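## Task

Show the date 26 on the calendar's front face, the face carrying the month name that points toward the robot, with both digits the right way up. At the end both cubes must rest flat inside the tray, the robot must have released them and pulled away, and the robot must not have tipped over or be left leaning. A result that stays only because the robot is holding it does not count.

## Robot and tools

ROBOT. A two-wheeled cart (differential drive, no sideways motion) carrying two SO-101 arms, left_arm and right_arm, a pan/tilt head with head_camera, and a camera on each wrist (left_wrist_camera, right_wrist_camera; all 644x476 px). The cart is 0.53 m wide and spans x = -0.35 to 0.07 m. Arm pan axes stand at x = -0.060, y = +0.155 (left) and -0.155 m (right); the shoulder sits 0.03 m out from its pan axis and 0.89 m high. Link lengths: upper arm 0.116, forearm 0.135, hand 0.162 m. A fixed-jaw tip reaches about 0.44 m from its pan axis at most and cannot get below roughly 0.55 m above the floor. Small loose objects can occasionally be nudged by outside disturbances.

FRAMES. Base frame: origin on the floor between the drive wheels, x ahead, y to the left, z up. The state's left_hand and right_hand are positions of each fixed-jaw tip in this frame; a grasped item sits beside that tip on the swinging-jaw side. Hand axes: z runs out along the fingers, y from swinging jaw to fixed jaw. base_odometry is measured from the scene-start base frame by wheel counting only, so slip looks like travel; heading is in -3.142..3.142, positive to the left.

execute_actions(actions, cameras). actions is a list holding one action or nothing (empty = just report state and images). An action may contain "base", "joints" or both; they start together. base takes exactly one key: {"translate_m": d} is a relative drive of d metres from the current position, forward positive, -1.4 to 1.4; or {"rotate_rad": d}, a relative turn in place, counter-clockwise (left) positive, -3.2 to 3.2. joints is a single dictionary for the head and both arms, keyed by joint name, each value an absolute target angle in radians. Ranges (tolerance for done in brackets): head_pan_rad -3.2..3.2 (0.02; 0 ahead, positive left); head_tilt_rad -0.76..1.45 (0.02; 0 level, positive down); for each arm prefix left_arm_ / right_arm_: shoulder_pan_rad -1.919..1.919 (0.02), shoulder_lift_rad -1.745..1.745 (0.1), elbow_flex_rad -1.69..1.58 (0.07), wrist_flex_rad -1.658..1.658 (0.03), wrist_roll_rad -2.743..2.841 (0.02), gripper_rad 0..1.919 (0.03). Omitted joints or base may still drive toward an older target without status showing it. Any unknown key or out-of-range number rejects the whole call with no motion. cameras: list of names or "all"; omitted/null gives all, [] gives none; the pictures line lists image order.

wait(seconds): 0 to 10 s, no new command; returns the same as an empty action. zoom_image(camera, region): enlarges part of that camera's newest full image; region [x0, y0, x1, y1] in pixels from the top-left, at most 504x504. read_manual(section): only "licences", no motion. finished_scene(scene): 1 or 2, irreversible; reports success and starts the next scene, whose task appears there.

JOINT SENSE. Pan: at 0 the left arm points left and the right arm right; positive is clockwise from above; straight ahead is +1.571 (left) and -1.571 (right). Bend: all of lift, elbow, wrist at 0 puts the upper arm up (tilted 0.24 rad outward) with forearm and fingers horizontal; positive bends downward; the sum of the three is the finger angle below horizontal (1.571 = pointing down, needing forearm no more than 0.08 rad above level). Roll: -1.522 jaws close across the arm plane with fixed jaw on the left looking outward; 1.619 same with fixed jaw on the right; 0.049 jaws close within the plane, fixed jaw below (level fingers) or toward the pan axis (fingers down). Jaw gap by gripper angle: 0→0.003, 0.3→0.026, 0.6→0.049, 1→0.076, 1.919→0.106 m. With horizontal fingers the hand body juts about 0.08 m up when the fixed jaw is left and down when right, so over furniture keep it on the left. Stowed: pan -1.75 (left) / 1.75 (right), lift 0.05, elbow 1.35, wrist_flex -1.55, roll -1.52. Stow in two steps (wrist flex and roll first, then the rest), away from loose items; leaving stow, don't move the wrists first. Turning with arms stowed needs 0.44 m of free radius; turning or reversing next to a desk can snag the cart rear and tip it.

RESULT LINES. base_status/joint_status describe the last accepted action: done (base: wheels turned the commanded amount, slip included); off_target (resting away from target, maybe still pushing: load sag, obstruction or a tripped motor); time_out (target dropped, holds where it is). contact_stop is never reported. "joint command not followed" plus a cause means the self-collision check blocked that arm (gripper still moves); joints show not_followed and may be retried each action until given passing targets. on_its_own lists motion you did not command. A held object makes the jaw read off_target; done means empty or a light grip. Motor temperatures list each arm's joints in joint_positions order; MOTOR HOT from 55 °C; at 70 °C an OVER-TEMPERATURE FAULT stops the arm, joints show limit_stop_at_motor_heat, and you must resend targets after cooling. Camera calibration (K, distortion, T_world_to_cam, pos_world) uses the base frame and may be slightly off; wrist-camera poses inherit joint-reading errors.

CAUTIONS. Loaded joints sag toward gravity; offset the next target by the observed sag. Hand positions may be off by a few centimetres per arm. A joint stuck more than about 0.30 rad off target for about 2 s trips to 20 % torque (the simulation keeps running while you compose replies); reset by waiting until it settles, then commanding 0.2 rad from the reading away from the original target (or 0.04 rad beyond a range end, or the end itself for a jaw). Set a blocked joint's target to its reading to stop pushing. Gripping: command about 0.2 rad below the contact angle for firm hold; much lower can trip the jaw. Payload about 0.4 kg at full reach, 0.7 kg within 0.28 m, about 1 kg with both hands close in. Pushing or pulling, especially pulling on something ahead, can tip the robot. Never let the arms or hands collide or press hard against each other. Avoid drops, slips, slams and hard shoves.

Each tool is called after "Call:" as name([rows], argument=value, ...), one row to a line, values as JSON.

## Session

Call:
execute_actions([
  {"joints":{"head_tilt_rad":0.6}},
])

Scene clock: 1.20 s.
Motor temperatures (°C, as the motors report them): left_arm=[29 25 28 27 25] | right_arm=[28 25 27 27 28]
base_odometry: x=+0.000 y=+0.000 heading=+0.000 (m, m, rad; odometry frame)
base_status: not commanded
joint_positions: head_pan_rad=+0.025 head_tilt_rad=+0.594 left_arm_shoulder_pan_rad=-1.758 left_arm_shoulder_lift_rad=+0.049 left_arm_elbow_flex_rad=+1.310 left_arm_wrist_flex_rad=-1.594 left_arm_wrist_roll_rad=-1.545 left_arm_gripper_rad=+1.920 right_arm_shoulder_pan_rad=+1.784 right_arm_shoulder_lift_rad=+0.057 right_arm_elbow_flex_rad=+1.297 right_arm_wrist_flex_rad=-1.505 right_arm_wrist_roll_rad=-1.495 right_arm_gripper_rad=+1.920
joint_status: all done
left_hand: x=-0.3075 y=+0.1001 z=+0.9115 quat_wxyz=(-0.082, -0.618, -0.051, +0.781) (m; base frame)
right_hand: x=-0.3134 y=-0.1081 z=+0.8980 quat_wxyz=(-0.091, +0.649, -0.061, -0.753) (m; base frame)
pictures: head_camera, left_wrist_camera, right_wrist_camera
camera_calibration (this result's frames):
head_camera: T_world_to_cam=[[0.0397027, -0.998951, -0.0228069, 0.0232634], [-0.553623, -0.00299075, -0.832762, 0.975118], [0.83182, 0.0456893, -0.553162, 0.667583], [0, 0, 0, 1]] pos_world=[-0.0163841, -0.00434601, 1.18185]
Images, in order (width x height): head_camera 644x476, left_wrist_camera 644x476, right_wrist_camera 644x476.

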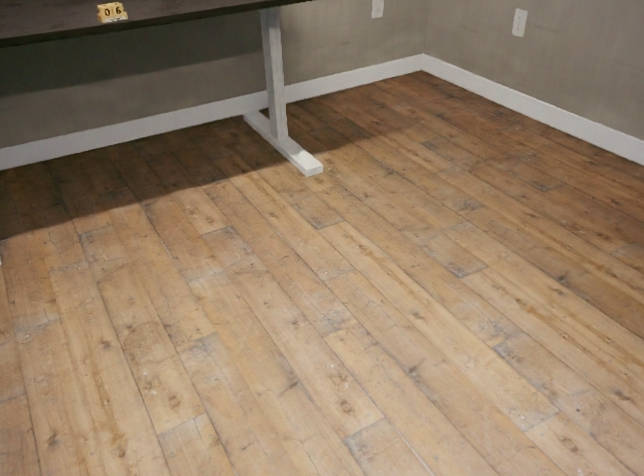

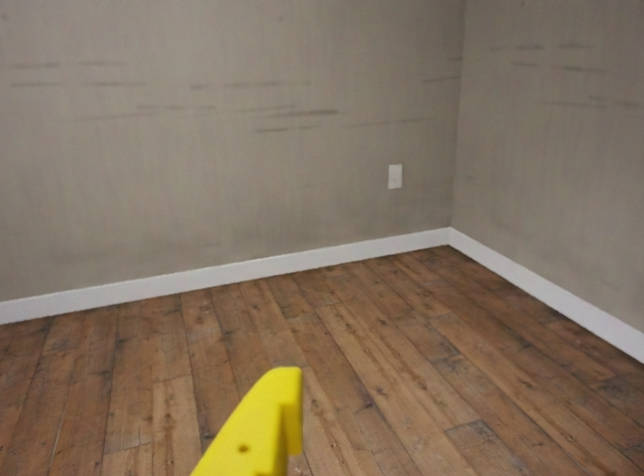

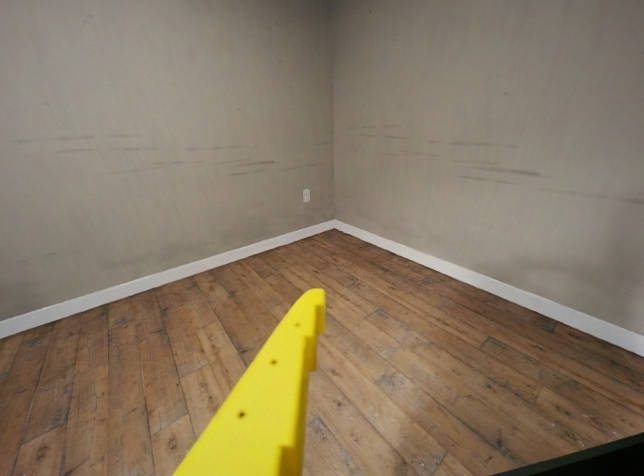

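Call:
execute_actions([
  {"base":{"translate_m":0.5},"joints":{"right_arm_shoulder_pan_rad":-1.57,"right_arm_shoulder_lift_rad":-0.5,"right_arm_elbow_flex_rad":0.4}},
], cameras=[])

Call:
execute_actions([
  {"base":{"rotate_rad":0.56},"joints":{"head_tilt_rad":0.45,"right_arm_wrist_flex_rad":1.2}},
], cameras=[])

Call:
execute_actions([
  {"base":{"translate_m":0.8}},
], cameras=["head_camera"])

Scene clock: 16.17 s.
Motor temperatures (°C, as the motors report them): left_arm=[29 25 28 27 25] | right_arm=[28 25 27 27 28]
base_odometry: x=+0.500 y=-0.001 heading=-0.001 (m, m, rad; odometry frame)
base_status: done
joint_positions: head_pan_rad=+0.025 head_tilt_rad=+0.594 left_arm_shoulder_pan_rad=-1.758 left_arm_shoulder_lift_rad=+0.049 left_arm_elbow_flex_rad=+1.310 left_arm_wrist_flex_rad=-1.594 left_arm_wrist_roll_rad=-1.545 left_arm_gripper_rad=+1.920 right_arm_shoulder_pan_rad=-1.559 right_arm_shoulder_lift_rad=-0.474 right_arm_elbow_flex_rad=+0.438 right_arm_wrist_flex_rad=-1.505 right_arm_wrist_roll_rad=-1.495 right_arm_gripper_rad=+1.920
joint_status: all done
left_hand: x=-0.3075 y=+0.1001 z=+0.9115 quat_wxyz=(-0.082, -0.618, -0.051, +0.781) (m; base frame)
right_hand: x=+0.0838 y=-0.1490 z=+1.1775 quat_wxyz=(+1.000, +0.000, +0.015, -0.019) (m; base frame)
pictures: none
No camera images: the call's "cameras" was empty. Leave "cameras" out to get every camera's image.

Scene clock: 18.70 s.
Motor temperatures (°C, as the motors report them): left_arm=[29 25 28 27 25] | right_arm=[28 25 27 27 28]
base_odometry: x=+0.500 y=-0.001 heading=+0.558 (m, m, rad; odometry frame)
base_status: done
joint_positions: head_pan_rad=+0.025 head_tilt_rad=+0.464 left_arm_shoulder_pan_rad=-1.758 left_arm_shoulder_lift_rad=+0.049 left_arm_elbow_flex_rad=+1.310 left_arm_wrist_flex_rad=-1.594 left_arm_wrist_roll_rad=-1.545 left_arm_gripper_rad=+1.920 right_arm_shoulder_pan_rad=-1.559 right_arm_shoulder_lift_rad=-0.476 right_arm_elbow_flex_rad=+0.438 right_arm_wrist_flex_rad=+1.195 right_arm_wrist_roll_rad=-1.495 right_arm_gripper_rad=+1.920
joint_status: all done
left_hand: x=-0.3075 y=+0.1001 z=+0.9115 quat_wxyz=(-0.082, -0.618, -0.051, +0.781) (m; base frame)
right_hand: x=+0.1426 y=-0.1497 z=+0.8700 quat_wxyz=(+0.205, -0.007, +0.979, -0.004) (m; base frame)
pictures: none
No camera images: the call's "cameras" was empty. Leave "cameras" out to get every camera's image.

Scene clock: 23.53 s.
Motor temperatures (°C, as the motors report them): left_arm=[29 25 28 27 25] | right_arm=[28 25 27 27 28]
base_odometry: x=+1.178 y=+0.423 heading=+0.557 (m, m, rad; odometry frame)
base_status: done
joint_positions: head_pan_rad=+0.025 head_tilt_rad=+0.463 left_arm_shoulder_pan_rad=-1.758 left_arm_shoulder_lift_rad=+0.049 left_arm_elbow_flex_rad=+1.310 left_arm_wrist_flex_rad=-1.594 left_arm_wrist_roll_rad=-1.545 left_arm_gripper_rad=+1.920 right_arm_shoulder_pan_rad=-1.559 right_arm_shoulder_lift_rad=-0.476 right_arm_elbow_flex_rad=+0.438 right_arm_wrist_flex_rad=+1.195 right_arm_wrist_roll_rad=-1.495 right_arm_gripper_rad=+1.920
joint_status: not commanded
left_hand: x=-0.3075 y=+0.1001 z=+0.9115 quat_wxyz=(-0.082, -0.618, -0.051, +0.781) (m; base frame)
right_hand: x=+0.1426 y=-0.1497 z=+0.8700 quat_wxyz=(+0.205, -0.007, +0.979, -0.004) (m; base frame)
pictures: head_camera
camera_calibration (this result's frames):
head_camera: T_world_to_cam=[[0.0425488, -0.99888, -0.0206776, 0.0209464], [-0.440359, -0.000172167, -0.897822, 1.05533], [0.896813, 0.0473068, -0.439873, 0.540243], [0, 0, 0, 1]] pos_world=[-0.0206657, -0.00445256, 1.18557]
Images, in order (width x height): head_camera 644x476.

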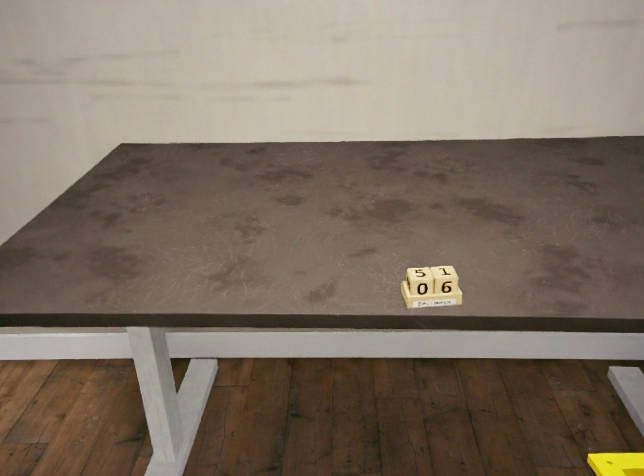

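Call:
execute_actions([
  {"base":{"translate_m":0.35},"joints":{"head_tilt_rad":0.9}},
], cameras=["head_camera","right_wrist_camera"])

Scene clock: 30.83 s.
Motor temperatures (°C, as the motors report them): left_arm=[29 25 28 27 25] | right_arm=[28 25 27 27 28]
base_odometry: x=+1.476 y=+0.607 heading=+0.553 (m, m, rad; odometry frame)
base_status: done
joint_positions: head_pan_rad=+0.025 head_tilt_rad=+0.895 left_arm_shoulder_pan_rad=-1.758 left_arm_shoulder_lift_rad=+0.049 left_arm_elbow_flex_rad=+1.310 left_arm_wrist_flex_rad=-1.594 left_arm_wrist_roll_rad=-1.545 left_arm_gripper_rad=+1.920 right_arm_shoulder_pan_rad=-1.559 right_arm_shoulder_lift_rad=-0.476 right_arm_elbow_flex_rad=+0.438 right_arm_wrist_flex_rad=+1.195 right_arm_wrist_roll_rad=-1.495 right_arm_gripper_rad=+1.920
joint_status: all done
left_hand: x=-0.3075 y=+0.1001 z=+0.9115 quat_wxyz=(-0.082, -0.618, -0.051, +0.781) (m; base frame)
right_hand: x=+0.1426 y=-0.1497 z=+0.8700 quat_wxyz=(+0.205, -0.007, +0.979, -0.004) (m; base frame)
pictures: head_camera, right_wrist_camera
camera_calibration (this result's frames):
head_camera: T_world_to_cam=[[0.032279, -0.999136, -0.02618, 0.026797], [-0.775494, -0.0085121, -0.631298, 0.732806], [0.63053, 0.0406801, -0.775098, 0.913571], [0, 0, 0, 1]] pos_world=[-0.00861273, -0.00415262, 1.17143]
right_wrist_camera: T_world_to_cam=[[0.00123909, -0.999505, -0.0314403, -0.124961], [-0.98767, -0.006145, 0.156428, 0.0230519], [-0.156544, 0.0308588, -0.987189, 0.955076], [0, 0, 0, 1]] pos_world=[0.172434, -0.15423, 0.935306]
Images, in order (width x height): head_camera 644x476, right_wrist_camera 644x476.

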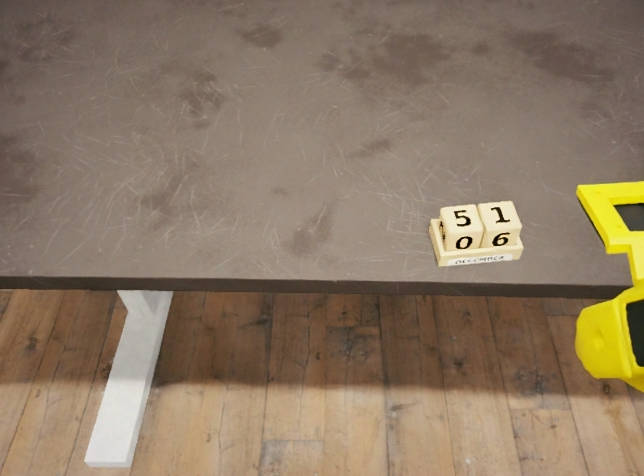

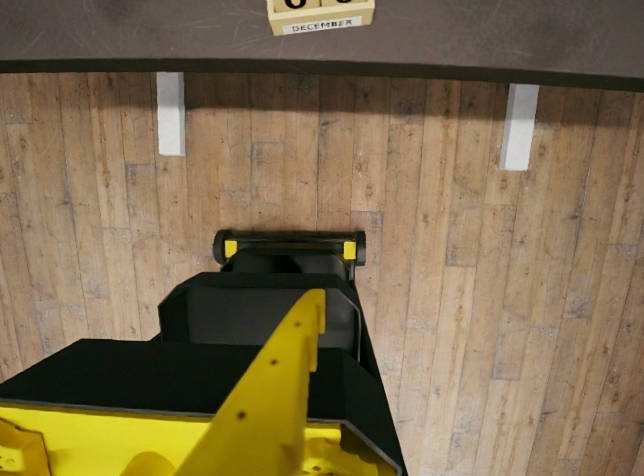

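Call:
execute_actions([
  {"base":{"translate_m":0.17},"joints":{"head_tilt_rad":1.15,"head_pan_rad":-0.3,"right_arm_shoulder_pan_rad":-1.7,"right_arm_shoulder_lift_rad":0.45,"right_arm_elbow_flex_rad":-0.55,"right_arm_wrist_flex_rad":1.45,"right_arm_gripper_rad":0.9}},
], cameras=["head_camera","right_wrist_camera"])

Scene clock: 46.23 s.
Motor temperatures (°C, as the motors report them): left_arm=[29 25 28 27 25] | right_arm=[28 25 27 27 28]
base_odometry: x=+1.620 y=+0.696 heading=+0.550 (m, m, rad; odometry frame)
base_status: done
joint_positions: head_pan_rad=-0.290 head_tilt_rad=+1.145 left_arm_shoulder_pan_rad=-1.758 left_arm_shoulder_lift_rad=+0.049 left_arm_elbow_flex_rad=+1.310 left_arm_wrist_flex_rad=-1.594 left_arm_wrist_roll_rad=-1.545 left_arm_gripper_rad=+1.920 right_arm_shoulder_pan_rad=-1.688 right_arm_shoulder_lift_rad=+0.468 right_arm_elbow_flex_rad=-0.510 right_arm_wrist_flex_rad=+1.445 right_arm_wrist_roll_rad=-1.495 right_arm_gripper_rad=+0.909
joint_status: all done
left_hand: x=-0.3075 y=+0.1001 z=+0.9115 quat_wxyz=(-0.082, -0.618, -0.051, +0.781) (m; base frame)
right_hand: x=+0.2044 y=-0.1162 z=+0.8344 quat_wxyz=(+0.084, -0.072, +0.994, +0.004) (m; base frame)
pictures: head_camera, right_wrist_camera
camera_calibration (this result's frames):
head_camera: T_world_to_cam=[[-0.285213, -0.958078, -0.0272003, 0.0130492], [-0.866643, 0.269907, -0.41962, 0.48488], [0.40937, -0.096108, -0.907292, 1.05533], [0, 0, 0, 1]] pos_world=[-0.0080818, -0.0169442, 1.16132]
right_wrist_camera: T_world_to_cam=[[0.121686, -0.991997, -0.0336833, -0.114519], [-0.911551, -0.125118, 0.39169, -0.135753], [-0.39277, -0.0169591, -0.919481, 0.914834], [0, 0, 0, 1]] pos_world=[0.249508, -0.115073, 0.890488]
Images, in order (width x height): head_camera 644x476, right_wrist_camera 644x476.

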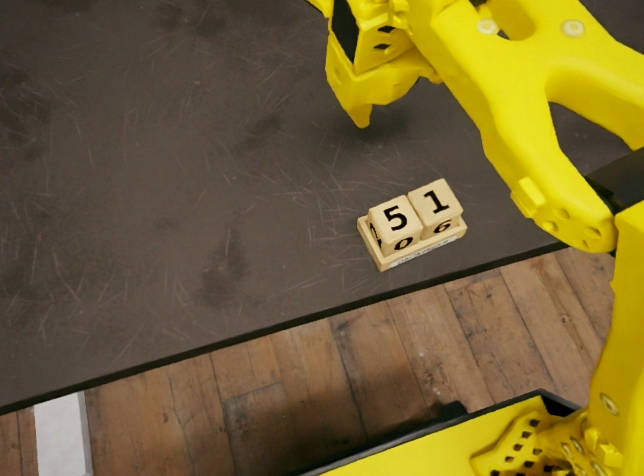

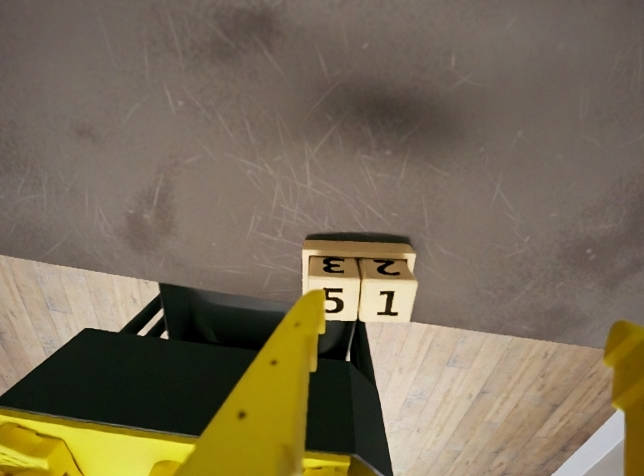

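Call:
execute_actions([
  {"joints":{"right_arm_shoulder_pan_rad":-1.68,"right_arm_shoulder_lift_rad":0.04,"right_arm_elbow_flex_rad":0.11,"right_arm_wrist_flex_rad":1.4,"right_arm_wrist_roll_rad":0.09}},
], cameras=["head_camera","right_wrist_camera"])

Scene clock: 55.40 s.
Motor temperatures (°C, as the motors report them): left_arm=[29 25 28 27 25] | right_arm=[28 25 27 27 28]
base_odometry: x=+1.620 y=+0.696 heading=+0.550 (m, m, rad; odometry frame)
base_status: not commanded
joint_positions: head_pan_rad=-0.290 head_tilt_rad=+1.145 left_arm_shoulder_pan_rad=-1.758 left_arm_shoulder_lift_rad=+0.049 left_arm_elbow_flex_rad=+1.310 left_arm_wrist_flex_rad=-1.594 left_arm_wrist_roll_rad=-1.545 left_arm_gripper_rad=+1.920 right_arm_shoulder_pan_rad=-1.688 right_arm_shoulder_lift_rad=+0.084 right_arm_elbow_flex_rad=+0.111 right_arm_wrist_flex_rad=+1.406 right_arm_wrist_roll_rad=+0.079 right_arm_gripper_rad=+0.909
joint_status: all done
left_hand: x=-0.3075 y=+0.1001 z=+0.9115 quat_wxyz=(-0.082, -0.618, -0.051, +0.781) (m; base frame)
right_hand: x=+0.1270 y=-0.1337 z=+0.8225 quat_wxyz=(-0.011, -0.757, +0.653, +0.011) (m; base frame)
pictures: head_camera, right_wrist_camera
camera_calibration (this result's frames):
head_camera: T_world_to_cam=[[-0.285213, -0.958078, -0.0272003, 0.0130492], [-0.866643, 0.269906, -0.419619, 0.48488], [0.40937, -0.0961079, -0.907293, 1.05533], [0, 0, 0, 1]] pos_world=[-0.0080818, -0.0169442, 1.16132]
right_wrist_camera: T_world_to_cam=[[0.99077, 0.118876, -0.0651478, -0.0588846], [0.13519, -0.831165, 0.53934, -0.552617], [0.00996612, -0.543169, -0.839564, 0.685954], [0, 0, 0, 1]] pos_world=[0.126213, -0.0797265, 0.870115]
Images, in order (width x height): head_camera 644x476, right_wrist_camera 644x476.

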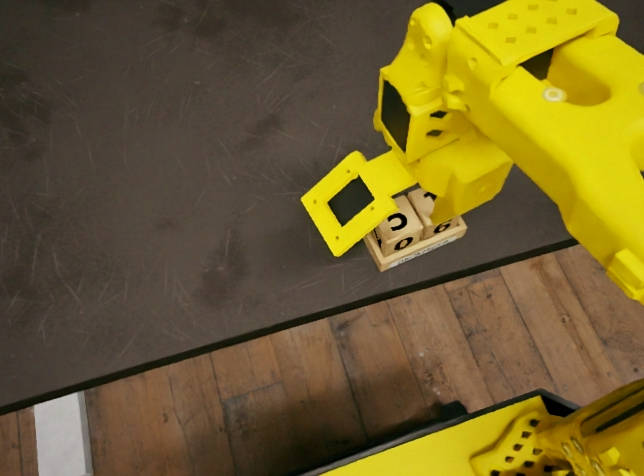

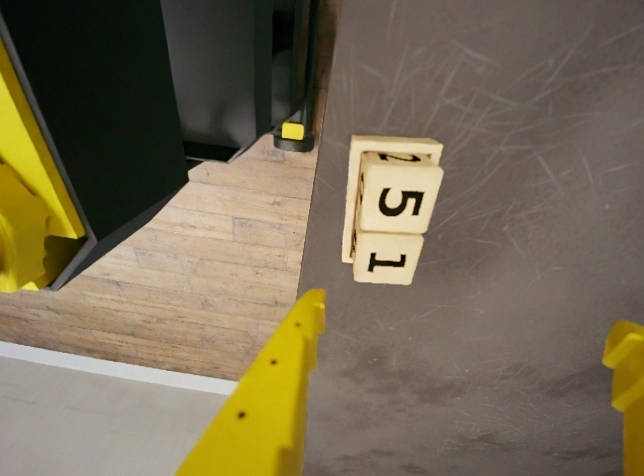

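Call:
execute_actions([
  {"joints":{"right_arm_shoulder_lift_rad":0.3,"right_arm_elbow_flex_rad":0.21,"right_arm_wrist_flex_rad":1.02,"right_arm_wrist_roll_rad":0.12,"right_arm_gripper_rad":0.8}},
], cameras=["head_camera","right_wrist_camera"])

Scene clock: 63.73 s.
Motor temperatures (°C, as the motors report them): left_arm=[29 25 28 27 25] | right_arm=[28 25 27 27 28]
base_odometry: x=+1.620 y=+0.696 heading=+0.550 (m, m, rad; odometry frame)
base_status: not commanded
joint_positions: head_pan_rad=-0.290 head_tilt_rad=+1.145 left_arm_shoulder_pan_rad=-1.758 left_arm_shoulder_lift_rad=+0.049 left_arm_elbow_flex_rad=+1.310 left_arm_wrist_flex_rad=-1.594 left_arm_wrist_roll_rad=-1.545 left_arm_gripper_rad=+1.920 right_arm_shoulder_pan_rad=-1.688 right_arm_shoulder_lift_rad=+0.310 right_arm_elbow_flex_rad=+0.211 right_arm_wrist_flex_rad=+1.031 right_arm_wrist_roll_rad=+0.111 right_arm_gripper_rad=+0.809
joint_status: all done
left_hand: x=-0.3075 y=+0.1001 z=+0.9115 quat_wxyz=(-0.082, -0.618, -0.051, +0.781) (m; base frame)
right_hand: x=+0.1449 y=-0.1318 z=+0.7694 quat_wxyz=(+0.007, -0.767, +0.641, -0.007) (m; base frame)
pictures: head_camera, right_wrist_camera
camera_calibration (this result's frames):
head_camera: T_world_to_cam=[[-0.285213, -0.958078, -0.0272003, 0.0130492], [-0.866643, 0.269907, -0.419619, 0.48488], [0.40937, -0.096108, -0.907292, 1.05533], [0, 0, 0, 1]] pos_world=[-0.0080818, -0.0169442, 1.16132]
right_wrist_camera: T_world_to_cam=[[0.988425, 0.15101, -0.0145839, -0.114654], [0.134806, -0.830107, 0.541063, -0.526005], [0.0695997, -0.536766, -0.840856, 0.635413], [0, 0, 0, 1]] pos_world=[0.14001, -0.0782585, 0.81722]
Images, in order (width x height): head_camera 644x476, right_wrist_camera 644x476.

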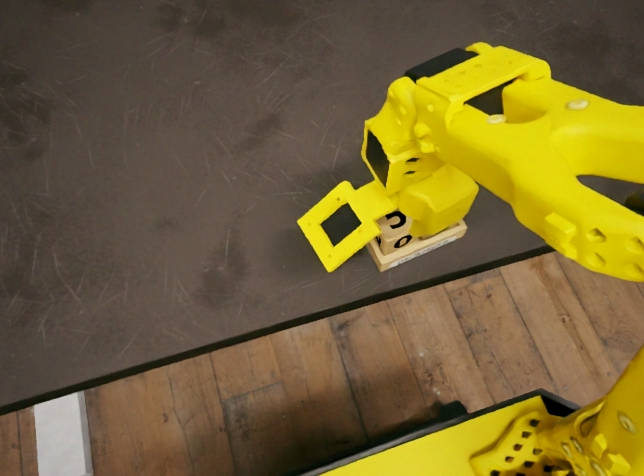

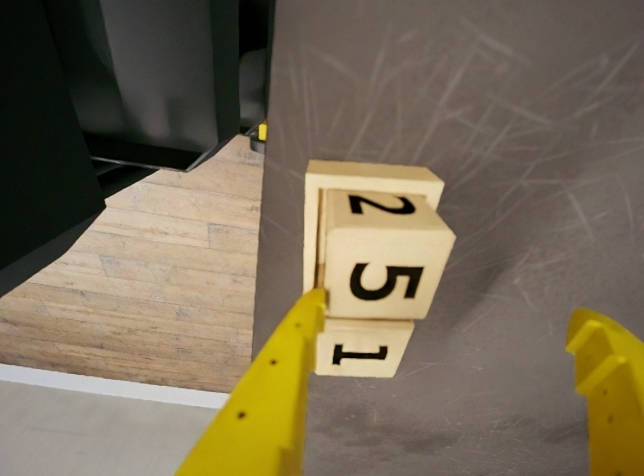

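Call:
execute_actions([
  {"joints":{"right_arm_shoulder_lift_rad":0.39,"right_arm_elbow_flex_rad":0.33,"right_arm_wrist_flex_rad":0.85}},
], cameras=["right_wrist_camera"])

Scene clock: 70.40 s.
Motor temperatures (°C, as the motors report them): left_arm=[29 25 28 27 25] | right_arm=[28 25 27 27 28]
base_odometry: x=+1.620 y=+0.696 heading=+0.550 (m, m, rad; odometry frame)
base_status: not commanded
joint_positions: head_pan_rad=-0.290 head_tilt_rad=+1.145 left_arm_shoulder_pan_rad=-1.758 left_arm_shoulder_lift_rad=+0.049 left_arm_elbow_flex_rad=+1.310 left_arm_wrist_flex_rad=-1.594 left_arm_wrist_roll_rad=-1.545 left_arm_gripper_rad=+1.920 right_arm_shoulder_pan_rad=-1.688 right_arm_shoulder_lift_rad=+0.400 right_arm_elbow_flex_rad=+0.329 right_arm_wrist_flex_rad=+0.857 right_arm_wrist_roll_rad=+0.111 right_arm_gripper_rad=+0.809
joint_status: all done
left_hand: x=-0.3075 y=+0.1001 z=+0.9115 quat_wxyz=(-0.082, -0.618, -0.051, +0.781) (m; base frame)
right_hand: x=+0.1325 y=-0.1333 z=+0.7404 quat_wxyz=(-0.006, -0.767, +0.641, +0.005) (m; base frame)
pictures: right_wrist_camera
camera_calibration (this result's frames):
right_wrist_camera: T_world_to_cam=[[0.987296, 0.150877, -0.0498242, -0.0763114], [0.153738, -0.827883, 0.539421, -0.510811], [0.0401379, -0.540228, -0.840561, 0.61428], [0, 0, 0, 1]] pos_world=[0.129217, -0.0795268, 0.788079]
Images, in order (width x height): right_wrist_camera 644x476.

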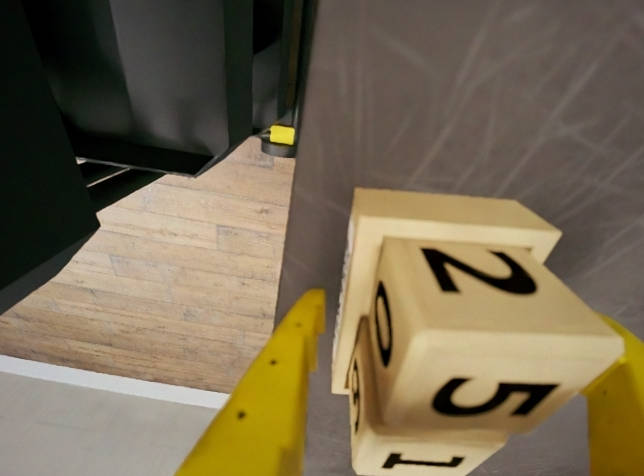

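Call:
execute_actions([
  {"joints":{"right_arm_shoulder_lift_rad":0.48,"right_arm_elbow_flex_rad":0.15,"right_arm_wrist_flex_rad":0.9}},
], cameras=["right_wrist_camera","head_camera"])

Scene clock: 76.73 s.
Motor temperatures (°C, as the motors report them): left_arm=[29 25 28 27 25] | right_arm=[28 25 27 27 28]
base_odometry: x=+1.620 y=+0.696 heading=+0.550 (m, m, rad; odometry frame)
base_status: not commanded
joint_positions: head_pan_rad=-0.290 head_tilt_rad=+1.145 left_arm_shoulder_pan_rad=-1.758 left_arm_shoulder_lift_rad=+0.049 left_arm_elbow_flex_rad=+1.310 left_arm_wrist_flex_rad=-1.594 left_arm_wrist_roll_rad=-1.545 left_arm_gripper_rad=+1.920 right_arm_shoulder_pan_rad=-1.688 right_arm_shoulder_lift_rad=+0.492 right_arm_elbow_flex_rad=+0.186 right_arm_wrist_flex_rad=+0.894 right_arm_wrist_roll_rad=+0.111 right_arm_gripper_rad=+0.809
joint_status: all done
left_hand: x=-0.3075 y=+0.1001 z=+0.9115 quat_wxyz=(-0.082, -0.618, -0.051, +0.781) (m; base frame)
right_hand: x=+0.1470 y=-0.1316 z=+0.7388 quat_wxyz=(-0.001, -0.767, +0.641, +0.001) (m; base frame)
pictures: head_camera, right_wrist_camera
camera_calibration (this result's frames):
head_camera: T_world_to_cam=[[-0.285214, -0.958078, -0.0272003, 0.0130491], [-0.866643, 0.269908, -0.419619, 0.48488], [0.409369, -0.0961084, -0.907293, 1.05533], [0, 0, 0, 1]] pos_world=[-0.00808182, -0.0169443, 1.16132]
right_wrist_camera: T_world_to_cam=[[0.987885, 0.150947, -0.0360395, -0.101289], [0.146337, -0.828752, 0.540143, -0.510359], [0.051665, -0.538873, -0.840801, 0.61198], [0, 0, 0, 1]] pos_world=[0.143128, -0.0778921, 0.78657]
Images, in order (width x height): head_camera 644x476, right_wrist_camera 644x476.

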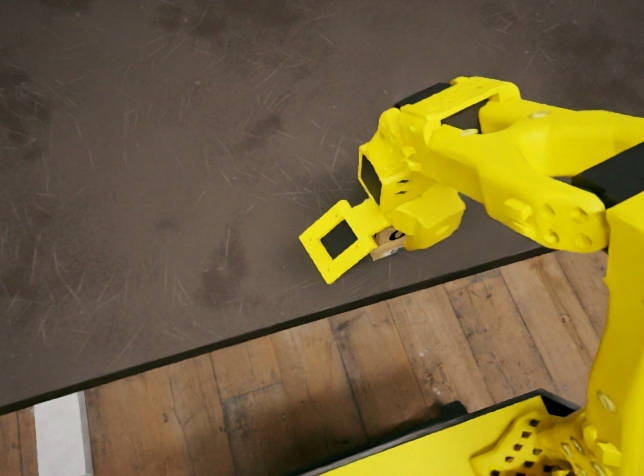

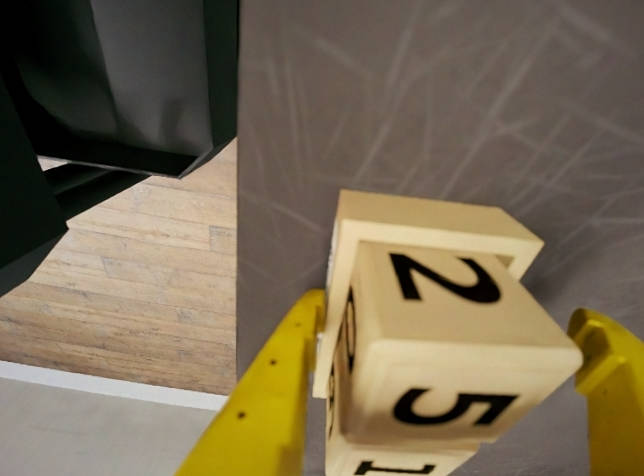

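Call:
execute_actions([
  {"joints":{"right_arm_shoulder_pan_rad":-1.72,"right_arm_elbow_flex_rad":0.05,"right_arm_wrist_flex_rad":1.02}},
], cameras=["right_wrist_camera"])

Scene clock: 83.97 s.
Motor temperatures (°C, as the motors report them): left_arm=[29 25 28 27 25] | right_arm=[28 25 27 27 28]
base_odometry: x=+1.620 y=+0.696 heading=+0.550 (m, m, rad; odometry frame)
base_status: not commanded
joint_positions: head_pan_rad=-0.290 head_tilt_rad=+1.145 left_arm_shoulder_pan_rad=-1.758 left_arm_shoulder_lift_rad=+0.049 left_arm_elbow_flex_rad=+1.310 left_arm_wrist_flex_rad=-1.594 left_arm_wrist_roll_rad=-1.545 left_arm_gripper_rad=+1.920 right_arm_shoulder_pan_rad=-1.708 right_arm_shoulder_lift_rad=+0.495 right_arm_elbow_flex_rad=+0.084 right_arm_wrist_flex_rad=+1.012 right_arm_wrist_roll_rad=+0.111 right_arm_gripper_rad=+0.809
joint_status: all done
left_hand: x=-0.3075 y=+0.1001 z=+0.9115 quat_wxyz=(-0.082, -0.618, -0.051, +0.781) (m; base frame)
right_hand: x=+0.1513 y=-0.1268 z=+0.7499 quat_wxyz=(-0.007, -0.774, +0.633, +0.007) (m; base frame)
pictures: right_wrist_camera
camera_calibration (this result's frames):
right_wrist_camera: T_world_to_cam=[[0.983854, 0.170502, -0.0544171, -0.0889326], [0.172674, -0.824314, 0.539157, -0.515707], [0.0470705, -0.539848, -0.840445, 0.623988], [0, 0, 0, 1]] pos_world=[0.147175, -0.073082, 0.797635]
Images, in order (width x height): right_wrist_camera 644x476.

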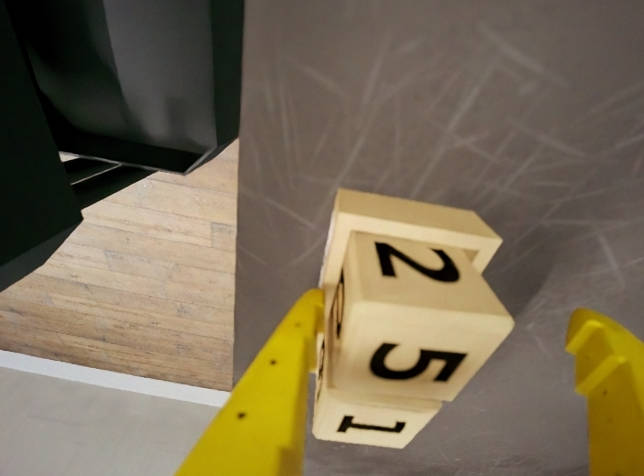

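Tray has yawed clockwise some; match it.

Call:
execute_actions([
  {"joints":{"right_arm_wrist_roll_rad":0.0,"right_arm_wrist_flex_rad":0.97}},
], cameras=["right_wrist_camera"])

Call:
execute_actions([
  {"joints":{"right_arm_gripper_rad":0.3}},
], cameras=["right_wrist_camera"])

Scene clock: 90.60 s.
Motor temperatures (°C, as the motors report them): left_arm=[29 25 28 27 25] | right_arm=[28 25 27 27 28]
base_odometry: x=+1.620 y=+0.696 heading=+0.550 (m, m, rad; odometry frame)
base_status: not commanded
joint_positions: head_pan_rad=-0.290 head_tilt_rad=+1.145 left_arm_shoulder_pan_rad=-1.758 left_arm_shoulder_lift_rad=+0.049 left_arm_elbow_flex_rad=+1.310 left_arm_wrist_flex_rad=-1.594 left_arm_wrist_roll_rad=-1.545 left_arm_gripper_rad=+1.920 right_arm_shoulder_pan_rad=-1.708 right_arm_shoulder_lift_rad=+0.495 right_arm_elbow_flex_rad=+0.084 right_arm_wrist_flex_rad=+0.980 right_arm_wrist_roll_rad=+0.010 right_arm_gripper_rad=+0.809
joint_status: all done
left_hand: x=-0.3075 y=+0.1001 z=+0.9115 quat_wxyz=(-0.082, -0.618, -0.051, +0.781) (m; base frame)
right_hand: x=+0.1563 y=-0.1253 z=+0.7497 quat_wxyz=(+0.005, -0.741, +0.672, -0.004) (m; base frame)
pictures: right_wrist_camera
camera_calibration (this result's frames):
right_wrist_camera: T_world_to_cam=[[0.99728, 0.0702684, -0.022267, -0.132861], [0.0711541, -0.838809, 0.539756, -0.501589], [0.0192501, -0.539872, -0.841527, 0.629483], [0, 0, 0, 1]] pos_world=[0.156072, -0.0715606, 0.797504]
Images, in order (width x height): right_wrist_camera 644x476.

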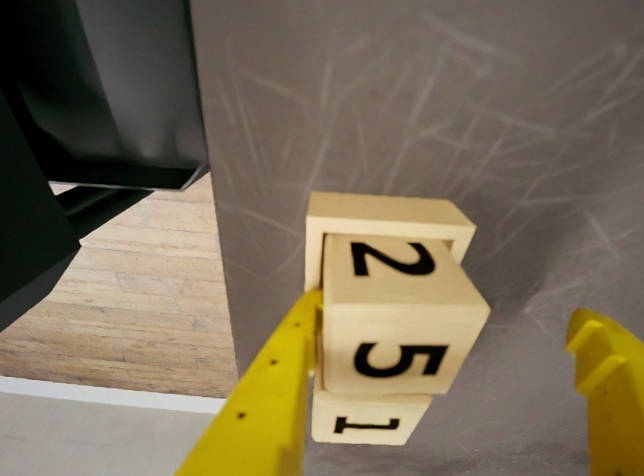

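Scene clock: 91.40 s.
Motor temperatures (°C, as the motors report them): left_arm=[29 25 28 27 25] | right_arm=[28 25 27 27 28]
base_odometry: x=+1.620 y=+0.696 heading=+0.550 (m, m, rad; odometry frame)
base_status: not commanded
joint_positions: head_pan_rad=-0.290 head_tilt_rad=+1.145 left_arm_shoulder_pan_rad=-1.758 left_arm_shoulder_lift_rad=+0.049 left_arm_elbow_flex_rad=+1.310 left_arm_wrist_flex_rad=-1.594 left_arm_wrist_roll_rad=-1.545 left_arm_gripper_rad=+1.920 right_arm_shoulder_pan_rad=-1.708 right_arm_shoulder_lift_rad=+0.495 right_arm_elbow_flex_rad=+0.084 right_arm_wrist_flex_rad=+0.980 right_arm_wrist_roll_rad=+0.010 right_arm_gripper_rad=+0.392
joint_status: right_arm_gripper_rad off_target (ended at +0.392, target +0.300)
left_hand: x=-0.3075 y=+0.1001 z=+0.9115 quat_wxyz=(-0.082, -0.618, -0.051, +0.781) (m; base frame)
right_hand: x=+0.1563 y=-0.1253 z=+0.7497 quat_wxyz=(+0.005, -0.741, +0.672, -0.004) (m; base frame)
pictures: right_wrist_camera
camera_calibration (this result's frames):
right_wrist_camera: T_world_to_cam=[[0.99728, 0.0702684, -0.022267, -0.132861], [0.0711541, -0.838809, 0.539756, -0.501589], [0.0192501, -0.539872, -0.841527, 0.629483], [0, 0, 0, 1]] pos_world=[0.156072, -0.0715606, 0.797504]
Images, in order (width x height): right_wrist_camera 644x476.

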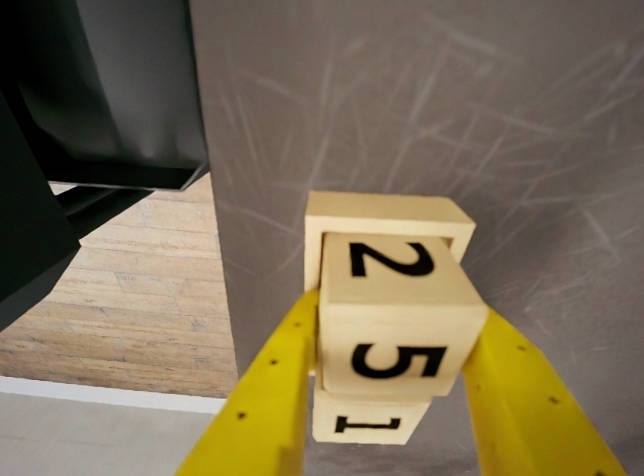

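Call:
execute_actions([
  {"joints":{"right_arm_gripper_rad":0.25,"right_arm_shoulder_lift_rad":0.3,"right_arm_elbow_flex_rad":-0.03,"right_arm_wrist_flex_rad":1.22}},
], cameras=[])

Call:
execute_actions([
  {"joints":{"right_arm_shoulder_pan_rad":-1.919,"right_arm_wrist_roll_rad":1.5}},
], cameras=[])

Call:
execute_actions([
  {"joints":{"right_arm_shoulder_lift_rad":0.5,"right_arm_elbow_flex_rad":0.085,"right_arm_wrist_flex_rad":0.96}},
], cameras=["right_wrist_camera","head_camera"])

Scene clock: 105.67 s.
Motor temperatures (°C, as the motors report them): left_arm=[29 25 28 27 25] | right_arm=[28 25 27 27 28]
base_odometry: x=+1.620 y=+0.696 heading=+0.550 (m, m, rad; odometry frame)
base_status: not commanded
joint_positions: head_pan_rad=-0.290 head_tilt_rad=+1.145 left_arm_shoulder_pan_rad=-1.758 left_arm_shoulder_lift_rad=+0.049 left_arm_elbow_flex_rad=+1.310 left_arm_wrist_flex_rad=-1.594 left_arm_wrist_roll_rad=-1.545 left_arm_gripper_rad=+1.920 right_arm_shoulder_pan_rad=-1.708 right_arm_shoulder_lift_rad=+0.354 right_arm_elbow_flex_rad=+0.007 right_arm_wrist_flex_rad=+1.212 right_arm_wrist_roll_rad=+0.010 right_arm_gripper_rad=+0.391
joint_status: right_arm_gripper_rad off_target (ended at +0.391, target +0.250); the others done
left_hand: x=-0.3075 y=+0.1001 z=+0.9115 quat_wxyz=(-0.082, -0.618, -0.051, +0.781) (m; base frame)
right_hand: x=+0.1535 y=-0.1257 z=+0.7866 quat_wxyz=(-0.001, -0.741, +0.672, +0.001) (m; base frame)
pictures: none
No camera images: the call's "cameras" was empty. Leave "cameras" out to get every camera's image.

Scene clock: 107.60 s.
Motor temperatures (°C, as the motors report them): left_arm=[29 25 28 27 25] | right_arm=[28 25 27 27 28]
base_odometry: x=+1.620 y=+0.696 heading=+0.550 (m, m, rad; odometry frame)
base_status: not commanded
joint_positions: head_pan_rad=-0.290 head_tilt_rad=+1.145 left_arm_shoulder_pan_rad=-1.758 left_arm_shoulder_lift_rad=+0.049 left_arm_elbow_flex_rad=+1.310 left_arm_wrist_flex_rad=-1.594 left_arm_wrist_roll_rad=-1.545 left_arm_gripper_rad=+1.920 right_arm_shoulder_pan_rad=-1.875 right_arm_shoulder_lift_rad=+0.354 right_arm_elbow_flex_rad=+0.007 right_arm_wrist_flex_rad=+1.212 right_arm_wrist_roll_rad=+1.490 right_arm_gripper_rad=+0.391
joint_status: right_arm_shoulder_pan_rad off_target (ended at -1.874, target -1.919); the others done
joint sent to its limit — the command would take right_arm_shoulder_pan_rad past its lower limit, so that joint was sent only as far as its limit.
left_hand: x=-0.3075 y=+0.1001 z=+0.9115 quat_wxyz=(-0.082, -0.618, -0.051, +0.781) (m; base frame)
right_hand: x=+0.1548 y=-0.0960 z=+0.7865 quat_wxyz=(+0.000, -0.996, -0.087, +0.001) (m; base frame)
pictures: none
No camera images: the call's "cameras" was empty. Leave "cameras" out to get every camera's image.

Scene clock: 108.53 s.
Motor temperatures (°C, as the motors report them): left_arm=[29 25 28 27 25] | right_arm=[28 25 27 27 28]
base_odometry: x=+1.620 y=+0.696 heading=+0.550 (m, m, rad; odometry frame)
base_status: not commanded
joint_positions: head_pan_rad=-0.290 head_tilt_rad=+1.145 left_arm_shoulder_pan_rad=-1.758 left_arm_shoulder_lift_rad=+0.049 left_arm_elbow_flex_rad=+1.310 left_arm_wrist_flex_rad=-1.594 left_arm_wrist_roll_rad=-1.545 left_arm_gripper_rad=+1.920 right_arm_shoulder_pan_rad=-1.875 right_arm_shoulder_lift_rad=+0.514 right_arm_elbow_flex_rad=+0.087 right_arm_wrist_flex_rad=+0.968 right_arm_wrist_roll_rad=+1.490 right_arm_gripper_rad=+0.391
joint_status: all done
left_hand: x=-0.3075 y=+0.1001 z=+0.9115 quat_wxyz=(-0.082, -0.618, -0.051, +0.781) (m; base frame)
right_hand: x=+0.1561 y=-0.0956 z=+0.7458 quat_wxyz=(+0.000, -0.996, -0.087, -0.001) (m; base frame)
pictures: head_camera, right_wrist_camera
camera_calibration (this result's frames):
head_camera: T_world_to_cam=[[-0.285215, -0.958078, -0.0272003, 0.0130491], [-0.866642, 0.269908, -0.419619, 0.48488], [0.409369, -0.0961087, -0.907293, 1.05533], [0, 0, 0, 1]] pos_world=[-0.00808183, -0.0169443, 1.16132]
right_wrist_camera: T_world_to_cam=[[-0.146322, 0.988665, -0.0336484, 0.139936], [0.828185, 0.141032, 0.54242, -0.501077], [0.541017, 0.0515009, -0.839433, 0.615813], [0, 0, 0, 1]] pos_world=[0.102295, -0.0993967, 0.793437]
Images, in order (width x height): head_camera 644x476, right_wrist_camera 644x476.

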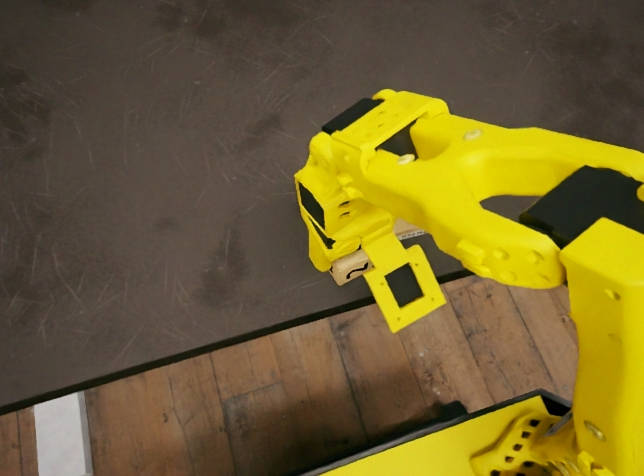

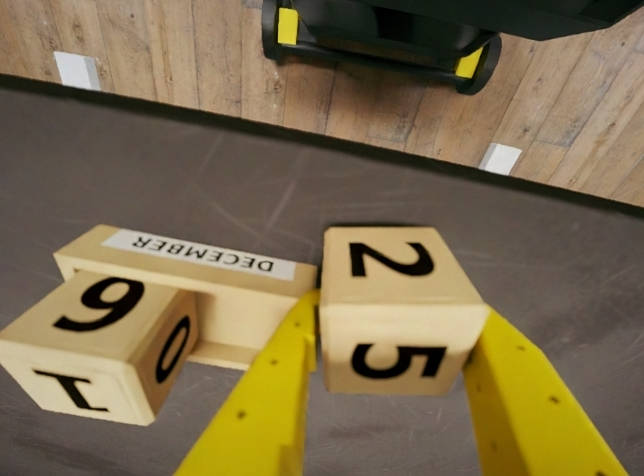

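Call:
execute_actions([
  {"joints":{"right_arm_shoulder_lift_rad":0.53,"right_arm_wrist_flex_rad":0.93}},
], cameras=["right_wrist_camera"])

Call:
execute_actions([
  {"joints":{"right_arm_gripper_rad":0.7}},
], cameras=["right_wrist_camera"])

Call:
execute_actions([
  {"joints":{"right_arm_shoulder_lift_rad":0.3,"right_arm_elbow_flex_rad":0.06,"right_arm_wrist_flex_rad":1.13}},
], cameras=[])

Call:
execute_actions([
  {"base":{"rotate_rad":0.06},"joints":{"right_arm_wrist_roll_rad":-0.15,"right_arm_shoulder_lift_rad":0.2,"right_arm_elbow_flex_rad":0.3,"right_arm_wrist_flex_rad":1.01}},
], cameras=["right_wrist_camera"])

Scene clock: 121.53 s.
Motor temperatures (°C, as the motors report them): left_arm=[29 25 28 27 25] | right_arm=[28 25 27 27 28]
base_odometry: x=+1.620 y=+0.696 heading=+0.550 (m, m, rad; odometry frame)
base_status: not commanded
joint_positions: head_pan_rad=-0.290 head_tilt_rad=+1.145 left_arm_shoulder_pan_rad=-1.758 left_arm_shoulder_lift_rad=+0.049 left_arm_elbow_flex_rad=+1.310 left_arm_wrist_flex_rad=-1.594 left_arm_wrist_roll_rad=-1.545 left_arm_gripper_rad=+1.920 right_arm_shoulder_pan_rad=-1.875 right_arm_shoulder_lift_rad=+0.544 right_arm_elbow_flex_rad=+0.087 right_arm_wrist_flex_rad=+0.939 right_arm_wrist_roll_rad=+1.490 right_arm_gripper_rad=+0.391
joint_status: all done
left_hand: x=-0.3075 y=+0.1001 z=+0.9115 quat_wxyz=(-0.082, -0.618, -0.051, +0.781) (m; base frame)
right_hand: x=+0.1561 y=-0.0956 z=+0.7399 quat_wxyz=(+0.000, -0.996, -0.087, -0.001) (m; base frame)
pictures: right_wrist_camera
camera_calibration (this result's frames):
right_wrist_camera: T_world_to_cam=[[-0.146372, 0.988649, -0.0338883, 0.139913], [0.828978, 0.141281, 0.541142, -0.497036], [0.539788, 0.0511151, -0.840248, 0.611551], [0, 0, 0, 1]] pos_world=[0.102404, -0.0993624, 0.787563]
Images, in order (width x height): right_wrist_camera 644x476.

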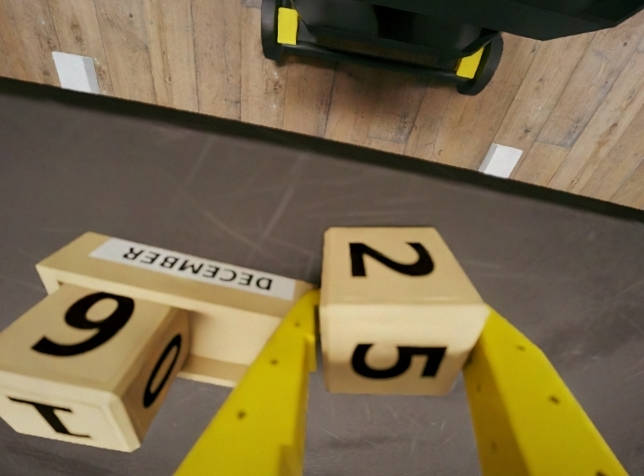

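Scene clock: 122.30 s.
Motor temperatures (°C, as the motors report them): left_arm=[29 25 28 27 25] | right_arm=[28 25 27 27 28]
base_odometry: x=+1.620 y=+0.696 heading=+0.550 (m, m, rad; odometry frame)
base_status: not commanded
joint_positions: head_pan_rad=-0.290 head_tilt_rad=+1.145 left_arm_shoulder_pan_rad=-1.758 left_arm_shoulder_lift_rad=+0.049 left_arm_elbow_flex_rad=+1.310 left_arm_wrist_flex_rad=-1.594 left_arm_wrist_roll_rad=-1.545 left_arm_gripper_rad=+1.920 right_arm_shoulder_pan_rad=-1.875 right_arm_shoulder_lift_rad=+0.544 right_arm_elbow_flex_rad=+0.087 right_arm_wrist_flex_rad=+0.939 right_arm_wrist_roll_rad=+1.490 right_arm_gripper_rad=+0.690
joint_status: all done
left_hand: x=-0.3075 y=+0.1001 z=+0.9115 quat_wxyz=(-0.082, -0.618, -0.051, +0.781) (m; base frame)
right_hand: x=+0.1561 y=-0.0956 z=+0.7399 quat_wxyz=(+0.000, -0.996, -0.087, -0.001) (m; base frame)
pictures: right_wrist_camera
camera_calibration (this result's frames):
right_wrist_camera: T_world_to_cam=[[-0.146372, 0.988649, -0.0338883, 0.139913], [0.828978, 0.141281, 0.541142, -0.497036], [0.539788, 0.0511151, -0.840248, 0.611551], [0, 0, 0, 1]] pos_world=[0.102404, -0.0993624, 0.787563]
Images, in order (width x height): right_wrist_camera 644x476.

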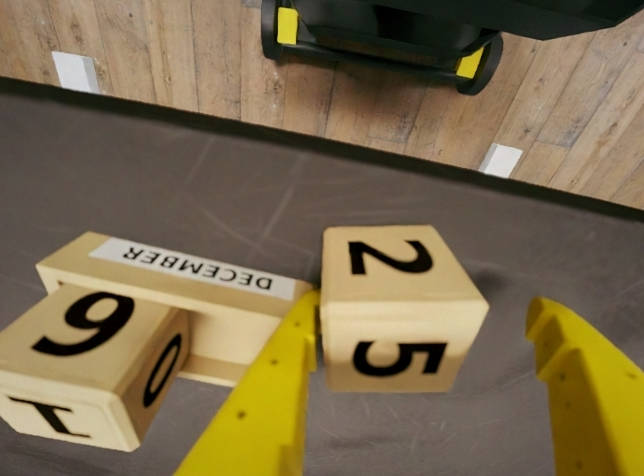

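Scene clock: 123.17 s.
Motor temperatures (°C, as the motors report them): left_arm=[29 25 28 27 25] | right_arm=[28 25 27 27 28]
base_odometry: x=+1.620 y=+0.696 heading=+0.550 (m, m, rad; odometry frame)
base_status: not commanded
joint_positions: head_pan_rad=-0.290 head_tilt_rad=+1.145 left_arm_shoulder_pan_rad=-1.758 left_arm_shoulder_lift_rad=+0.049 left_arm_elbow_flex_rad=+1.310 left_arm_wrist_flex_rad=-1.594 left_arm_wrist_roll_rad=-1.545 left_arm_gripper_rad=+1.920 right_arm_shoulder_pan_rad=-1.875 right_arm_shoulder_lift_rad=+0.350 right_arm_elbow_flex_rad=+0.087 right_arm_wrist_flex_rad=+1.121 right_arm_wrist_roll_rad=+1.490 right_arm_gripper_rad=+0.691
joint_status: all done
left_hand: x=-0.3075 y=+0.1001 z=+0.9115 quat_wxyz=(-0.082, -0.618, -0.051, +0.781) (m; base frame)
right_hand: x=+0.1533 y=-0.0965 z=+0.7774 quat_wxyz=(+0.001, -0.996, -0.087, -0.007) (m; base frame)
pictures: none
No camera images: the call's "cameras" was empty. Leave "cameras" out to get every camera's image.

Scene clock: 125.20 s.
Motor temperatures (°C, as the motors report them): left_arm=[29 25 28 27 25] | right_arm=[28 25 27 27 28]
base_odometry: x=+1.621 y=+0.697 heading=+0.611 (m, m, rad; odometry frame)
base_status: done
joint_positions: head_pan_rad=-0.290 head_tilt_rad=+1.145 left_arm_shoulder_pan_rad=-1.758 left_arm_shoulder_lift_rad=+0.049 left_arm_elbow_flex_rad=+1.310 left_arm_wrist_flex_rad=-1.594 left_arm_wrist_roll_rad=-1.545 left_arm_gripper_rad=+1.920 right_arm_shoulder_pan_rad=-1.875 right_arm_shoulder_lift_rad=+0.247 right_arm_elbow_flex_rad=+0.300 right_arm_wrist_flex_rad=+1.018 right_arm_wrist_roll_rad=-0.139 right_arm_gripper_rad=+0.691
joint_status: all done
left_hand: x=-0.3075 y=+0.1001 z=+0.9115 quat_wxyz=(-0.082, -0.618, -0.051, +0.781) (m; base frame)
right_hand: x=+0.1268 y=-0.0953 z=+0.7701 quat_wxyz=(+0.002, -0.747, +0.665, -0.001) (m; base frame)
pictures: right_wrist_camera
camera_calibration (this result's frames):
right_wrist_camera: T_world_to_cam=[[0.995658, 0.0886149, -0.0285061, -0.0983543], [0.0899605, -0.837288, 0.53931, -0.487187], [0.0239231, -0.539533, -0.841625, 0.662946], [0, 0, 0, 1]] pos_world=[0.125895, -0.0415193, 0.817893]
Images, in order (width x height): right_wrist_camera 644x476.

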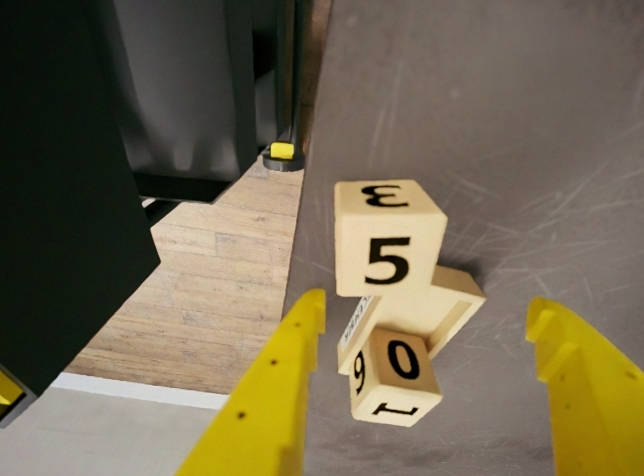

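Call:
execute_actions([
  {"joints":{"right_arm_shoulder_lift_rad":0.37,"right_arm_elbow_flex_rad":0.34,"right_arm_wrist_flex_rad":0.84}},
], cameras=["right_wrist_camera"])

Scene clock: 135.27 s.
Motor temperatures (°C, as the motors report them): left_arm=[29 25 28 27 25] | right_arm=[28 25 27 27 28]
base_odometry: x=+1.621 y=+0.697 heading=+0.611 (m, m, rad; odometry frame)
base_status: not commanded
joint_positions: head_pan_rad=-0.290 head_tilt_rad=+1.145 left_arm_shoulder_pan_rad=-1.758 left_arm_shoulder_lift_rad=+0.049 left_arm_elbow_flex_rad=+1.310 left_arm_wrist_flex_rad=-1.594 left_arm_wrist_roll_rad=-1.545 left_arm_gripper_rad=+1.920 right_arm_shoulder_pan_rad=-1.875 right_arm_shoulder_lift_rad=+0.379 right_arm_elbow_flex_rad=+0.340 right_arm_wrist_flex_rad=+0.848 right_arm_wrist_roll_rad=-0.139 right_arm_gripper_rad=+0.691
joint_status: all done
left_hand: x=-0.3075 y=+0.1001 z=+0.9115 quat_wxyz=(-0.082, -0.618, -0.051, +0.781) (m; base frame)
right_hand: x=+0.1266 y=-0.0953 z=+0.7428 quat_wxyz=(+0.002, -0.747, +0.665, -0.001) (m; base frame)
pictures: right_wrist_camera
camera_calibration (this result's frames):
right_wrist_camera: T_world_to_cam=[[0.995615, 0.0886015, -0.030004, -0.0977908], [0.09075, -0.837041, 0.539562, -0.472785], [0.0226915, -0.539919, -0.841411, 0.639929], [0, 0, 0, 1]] pos_world=[0.125746, -0.041566, 0.790607]
Images, in order (width x height): right_wrist_camera 644x476.

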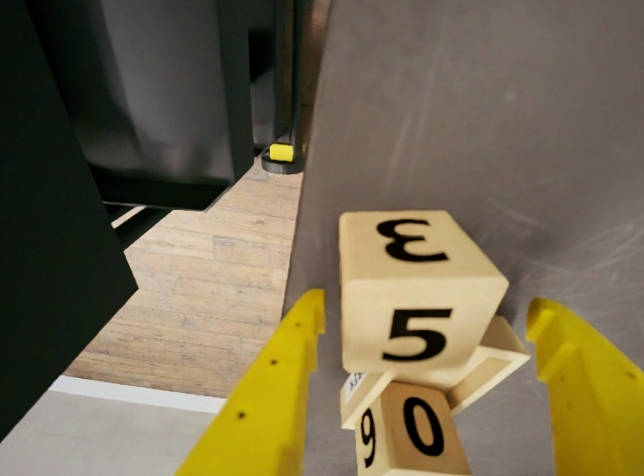

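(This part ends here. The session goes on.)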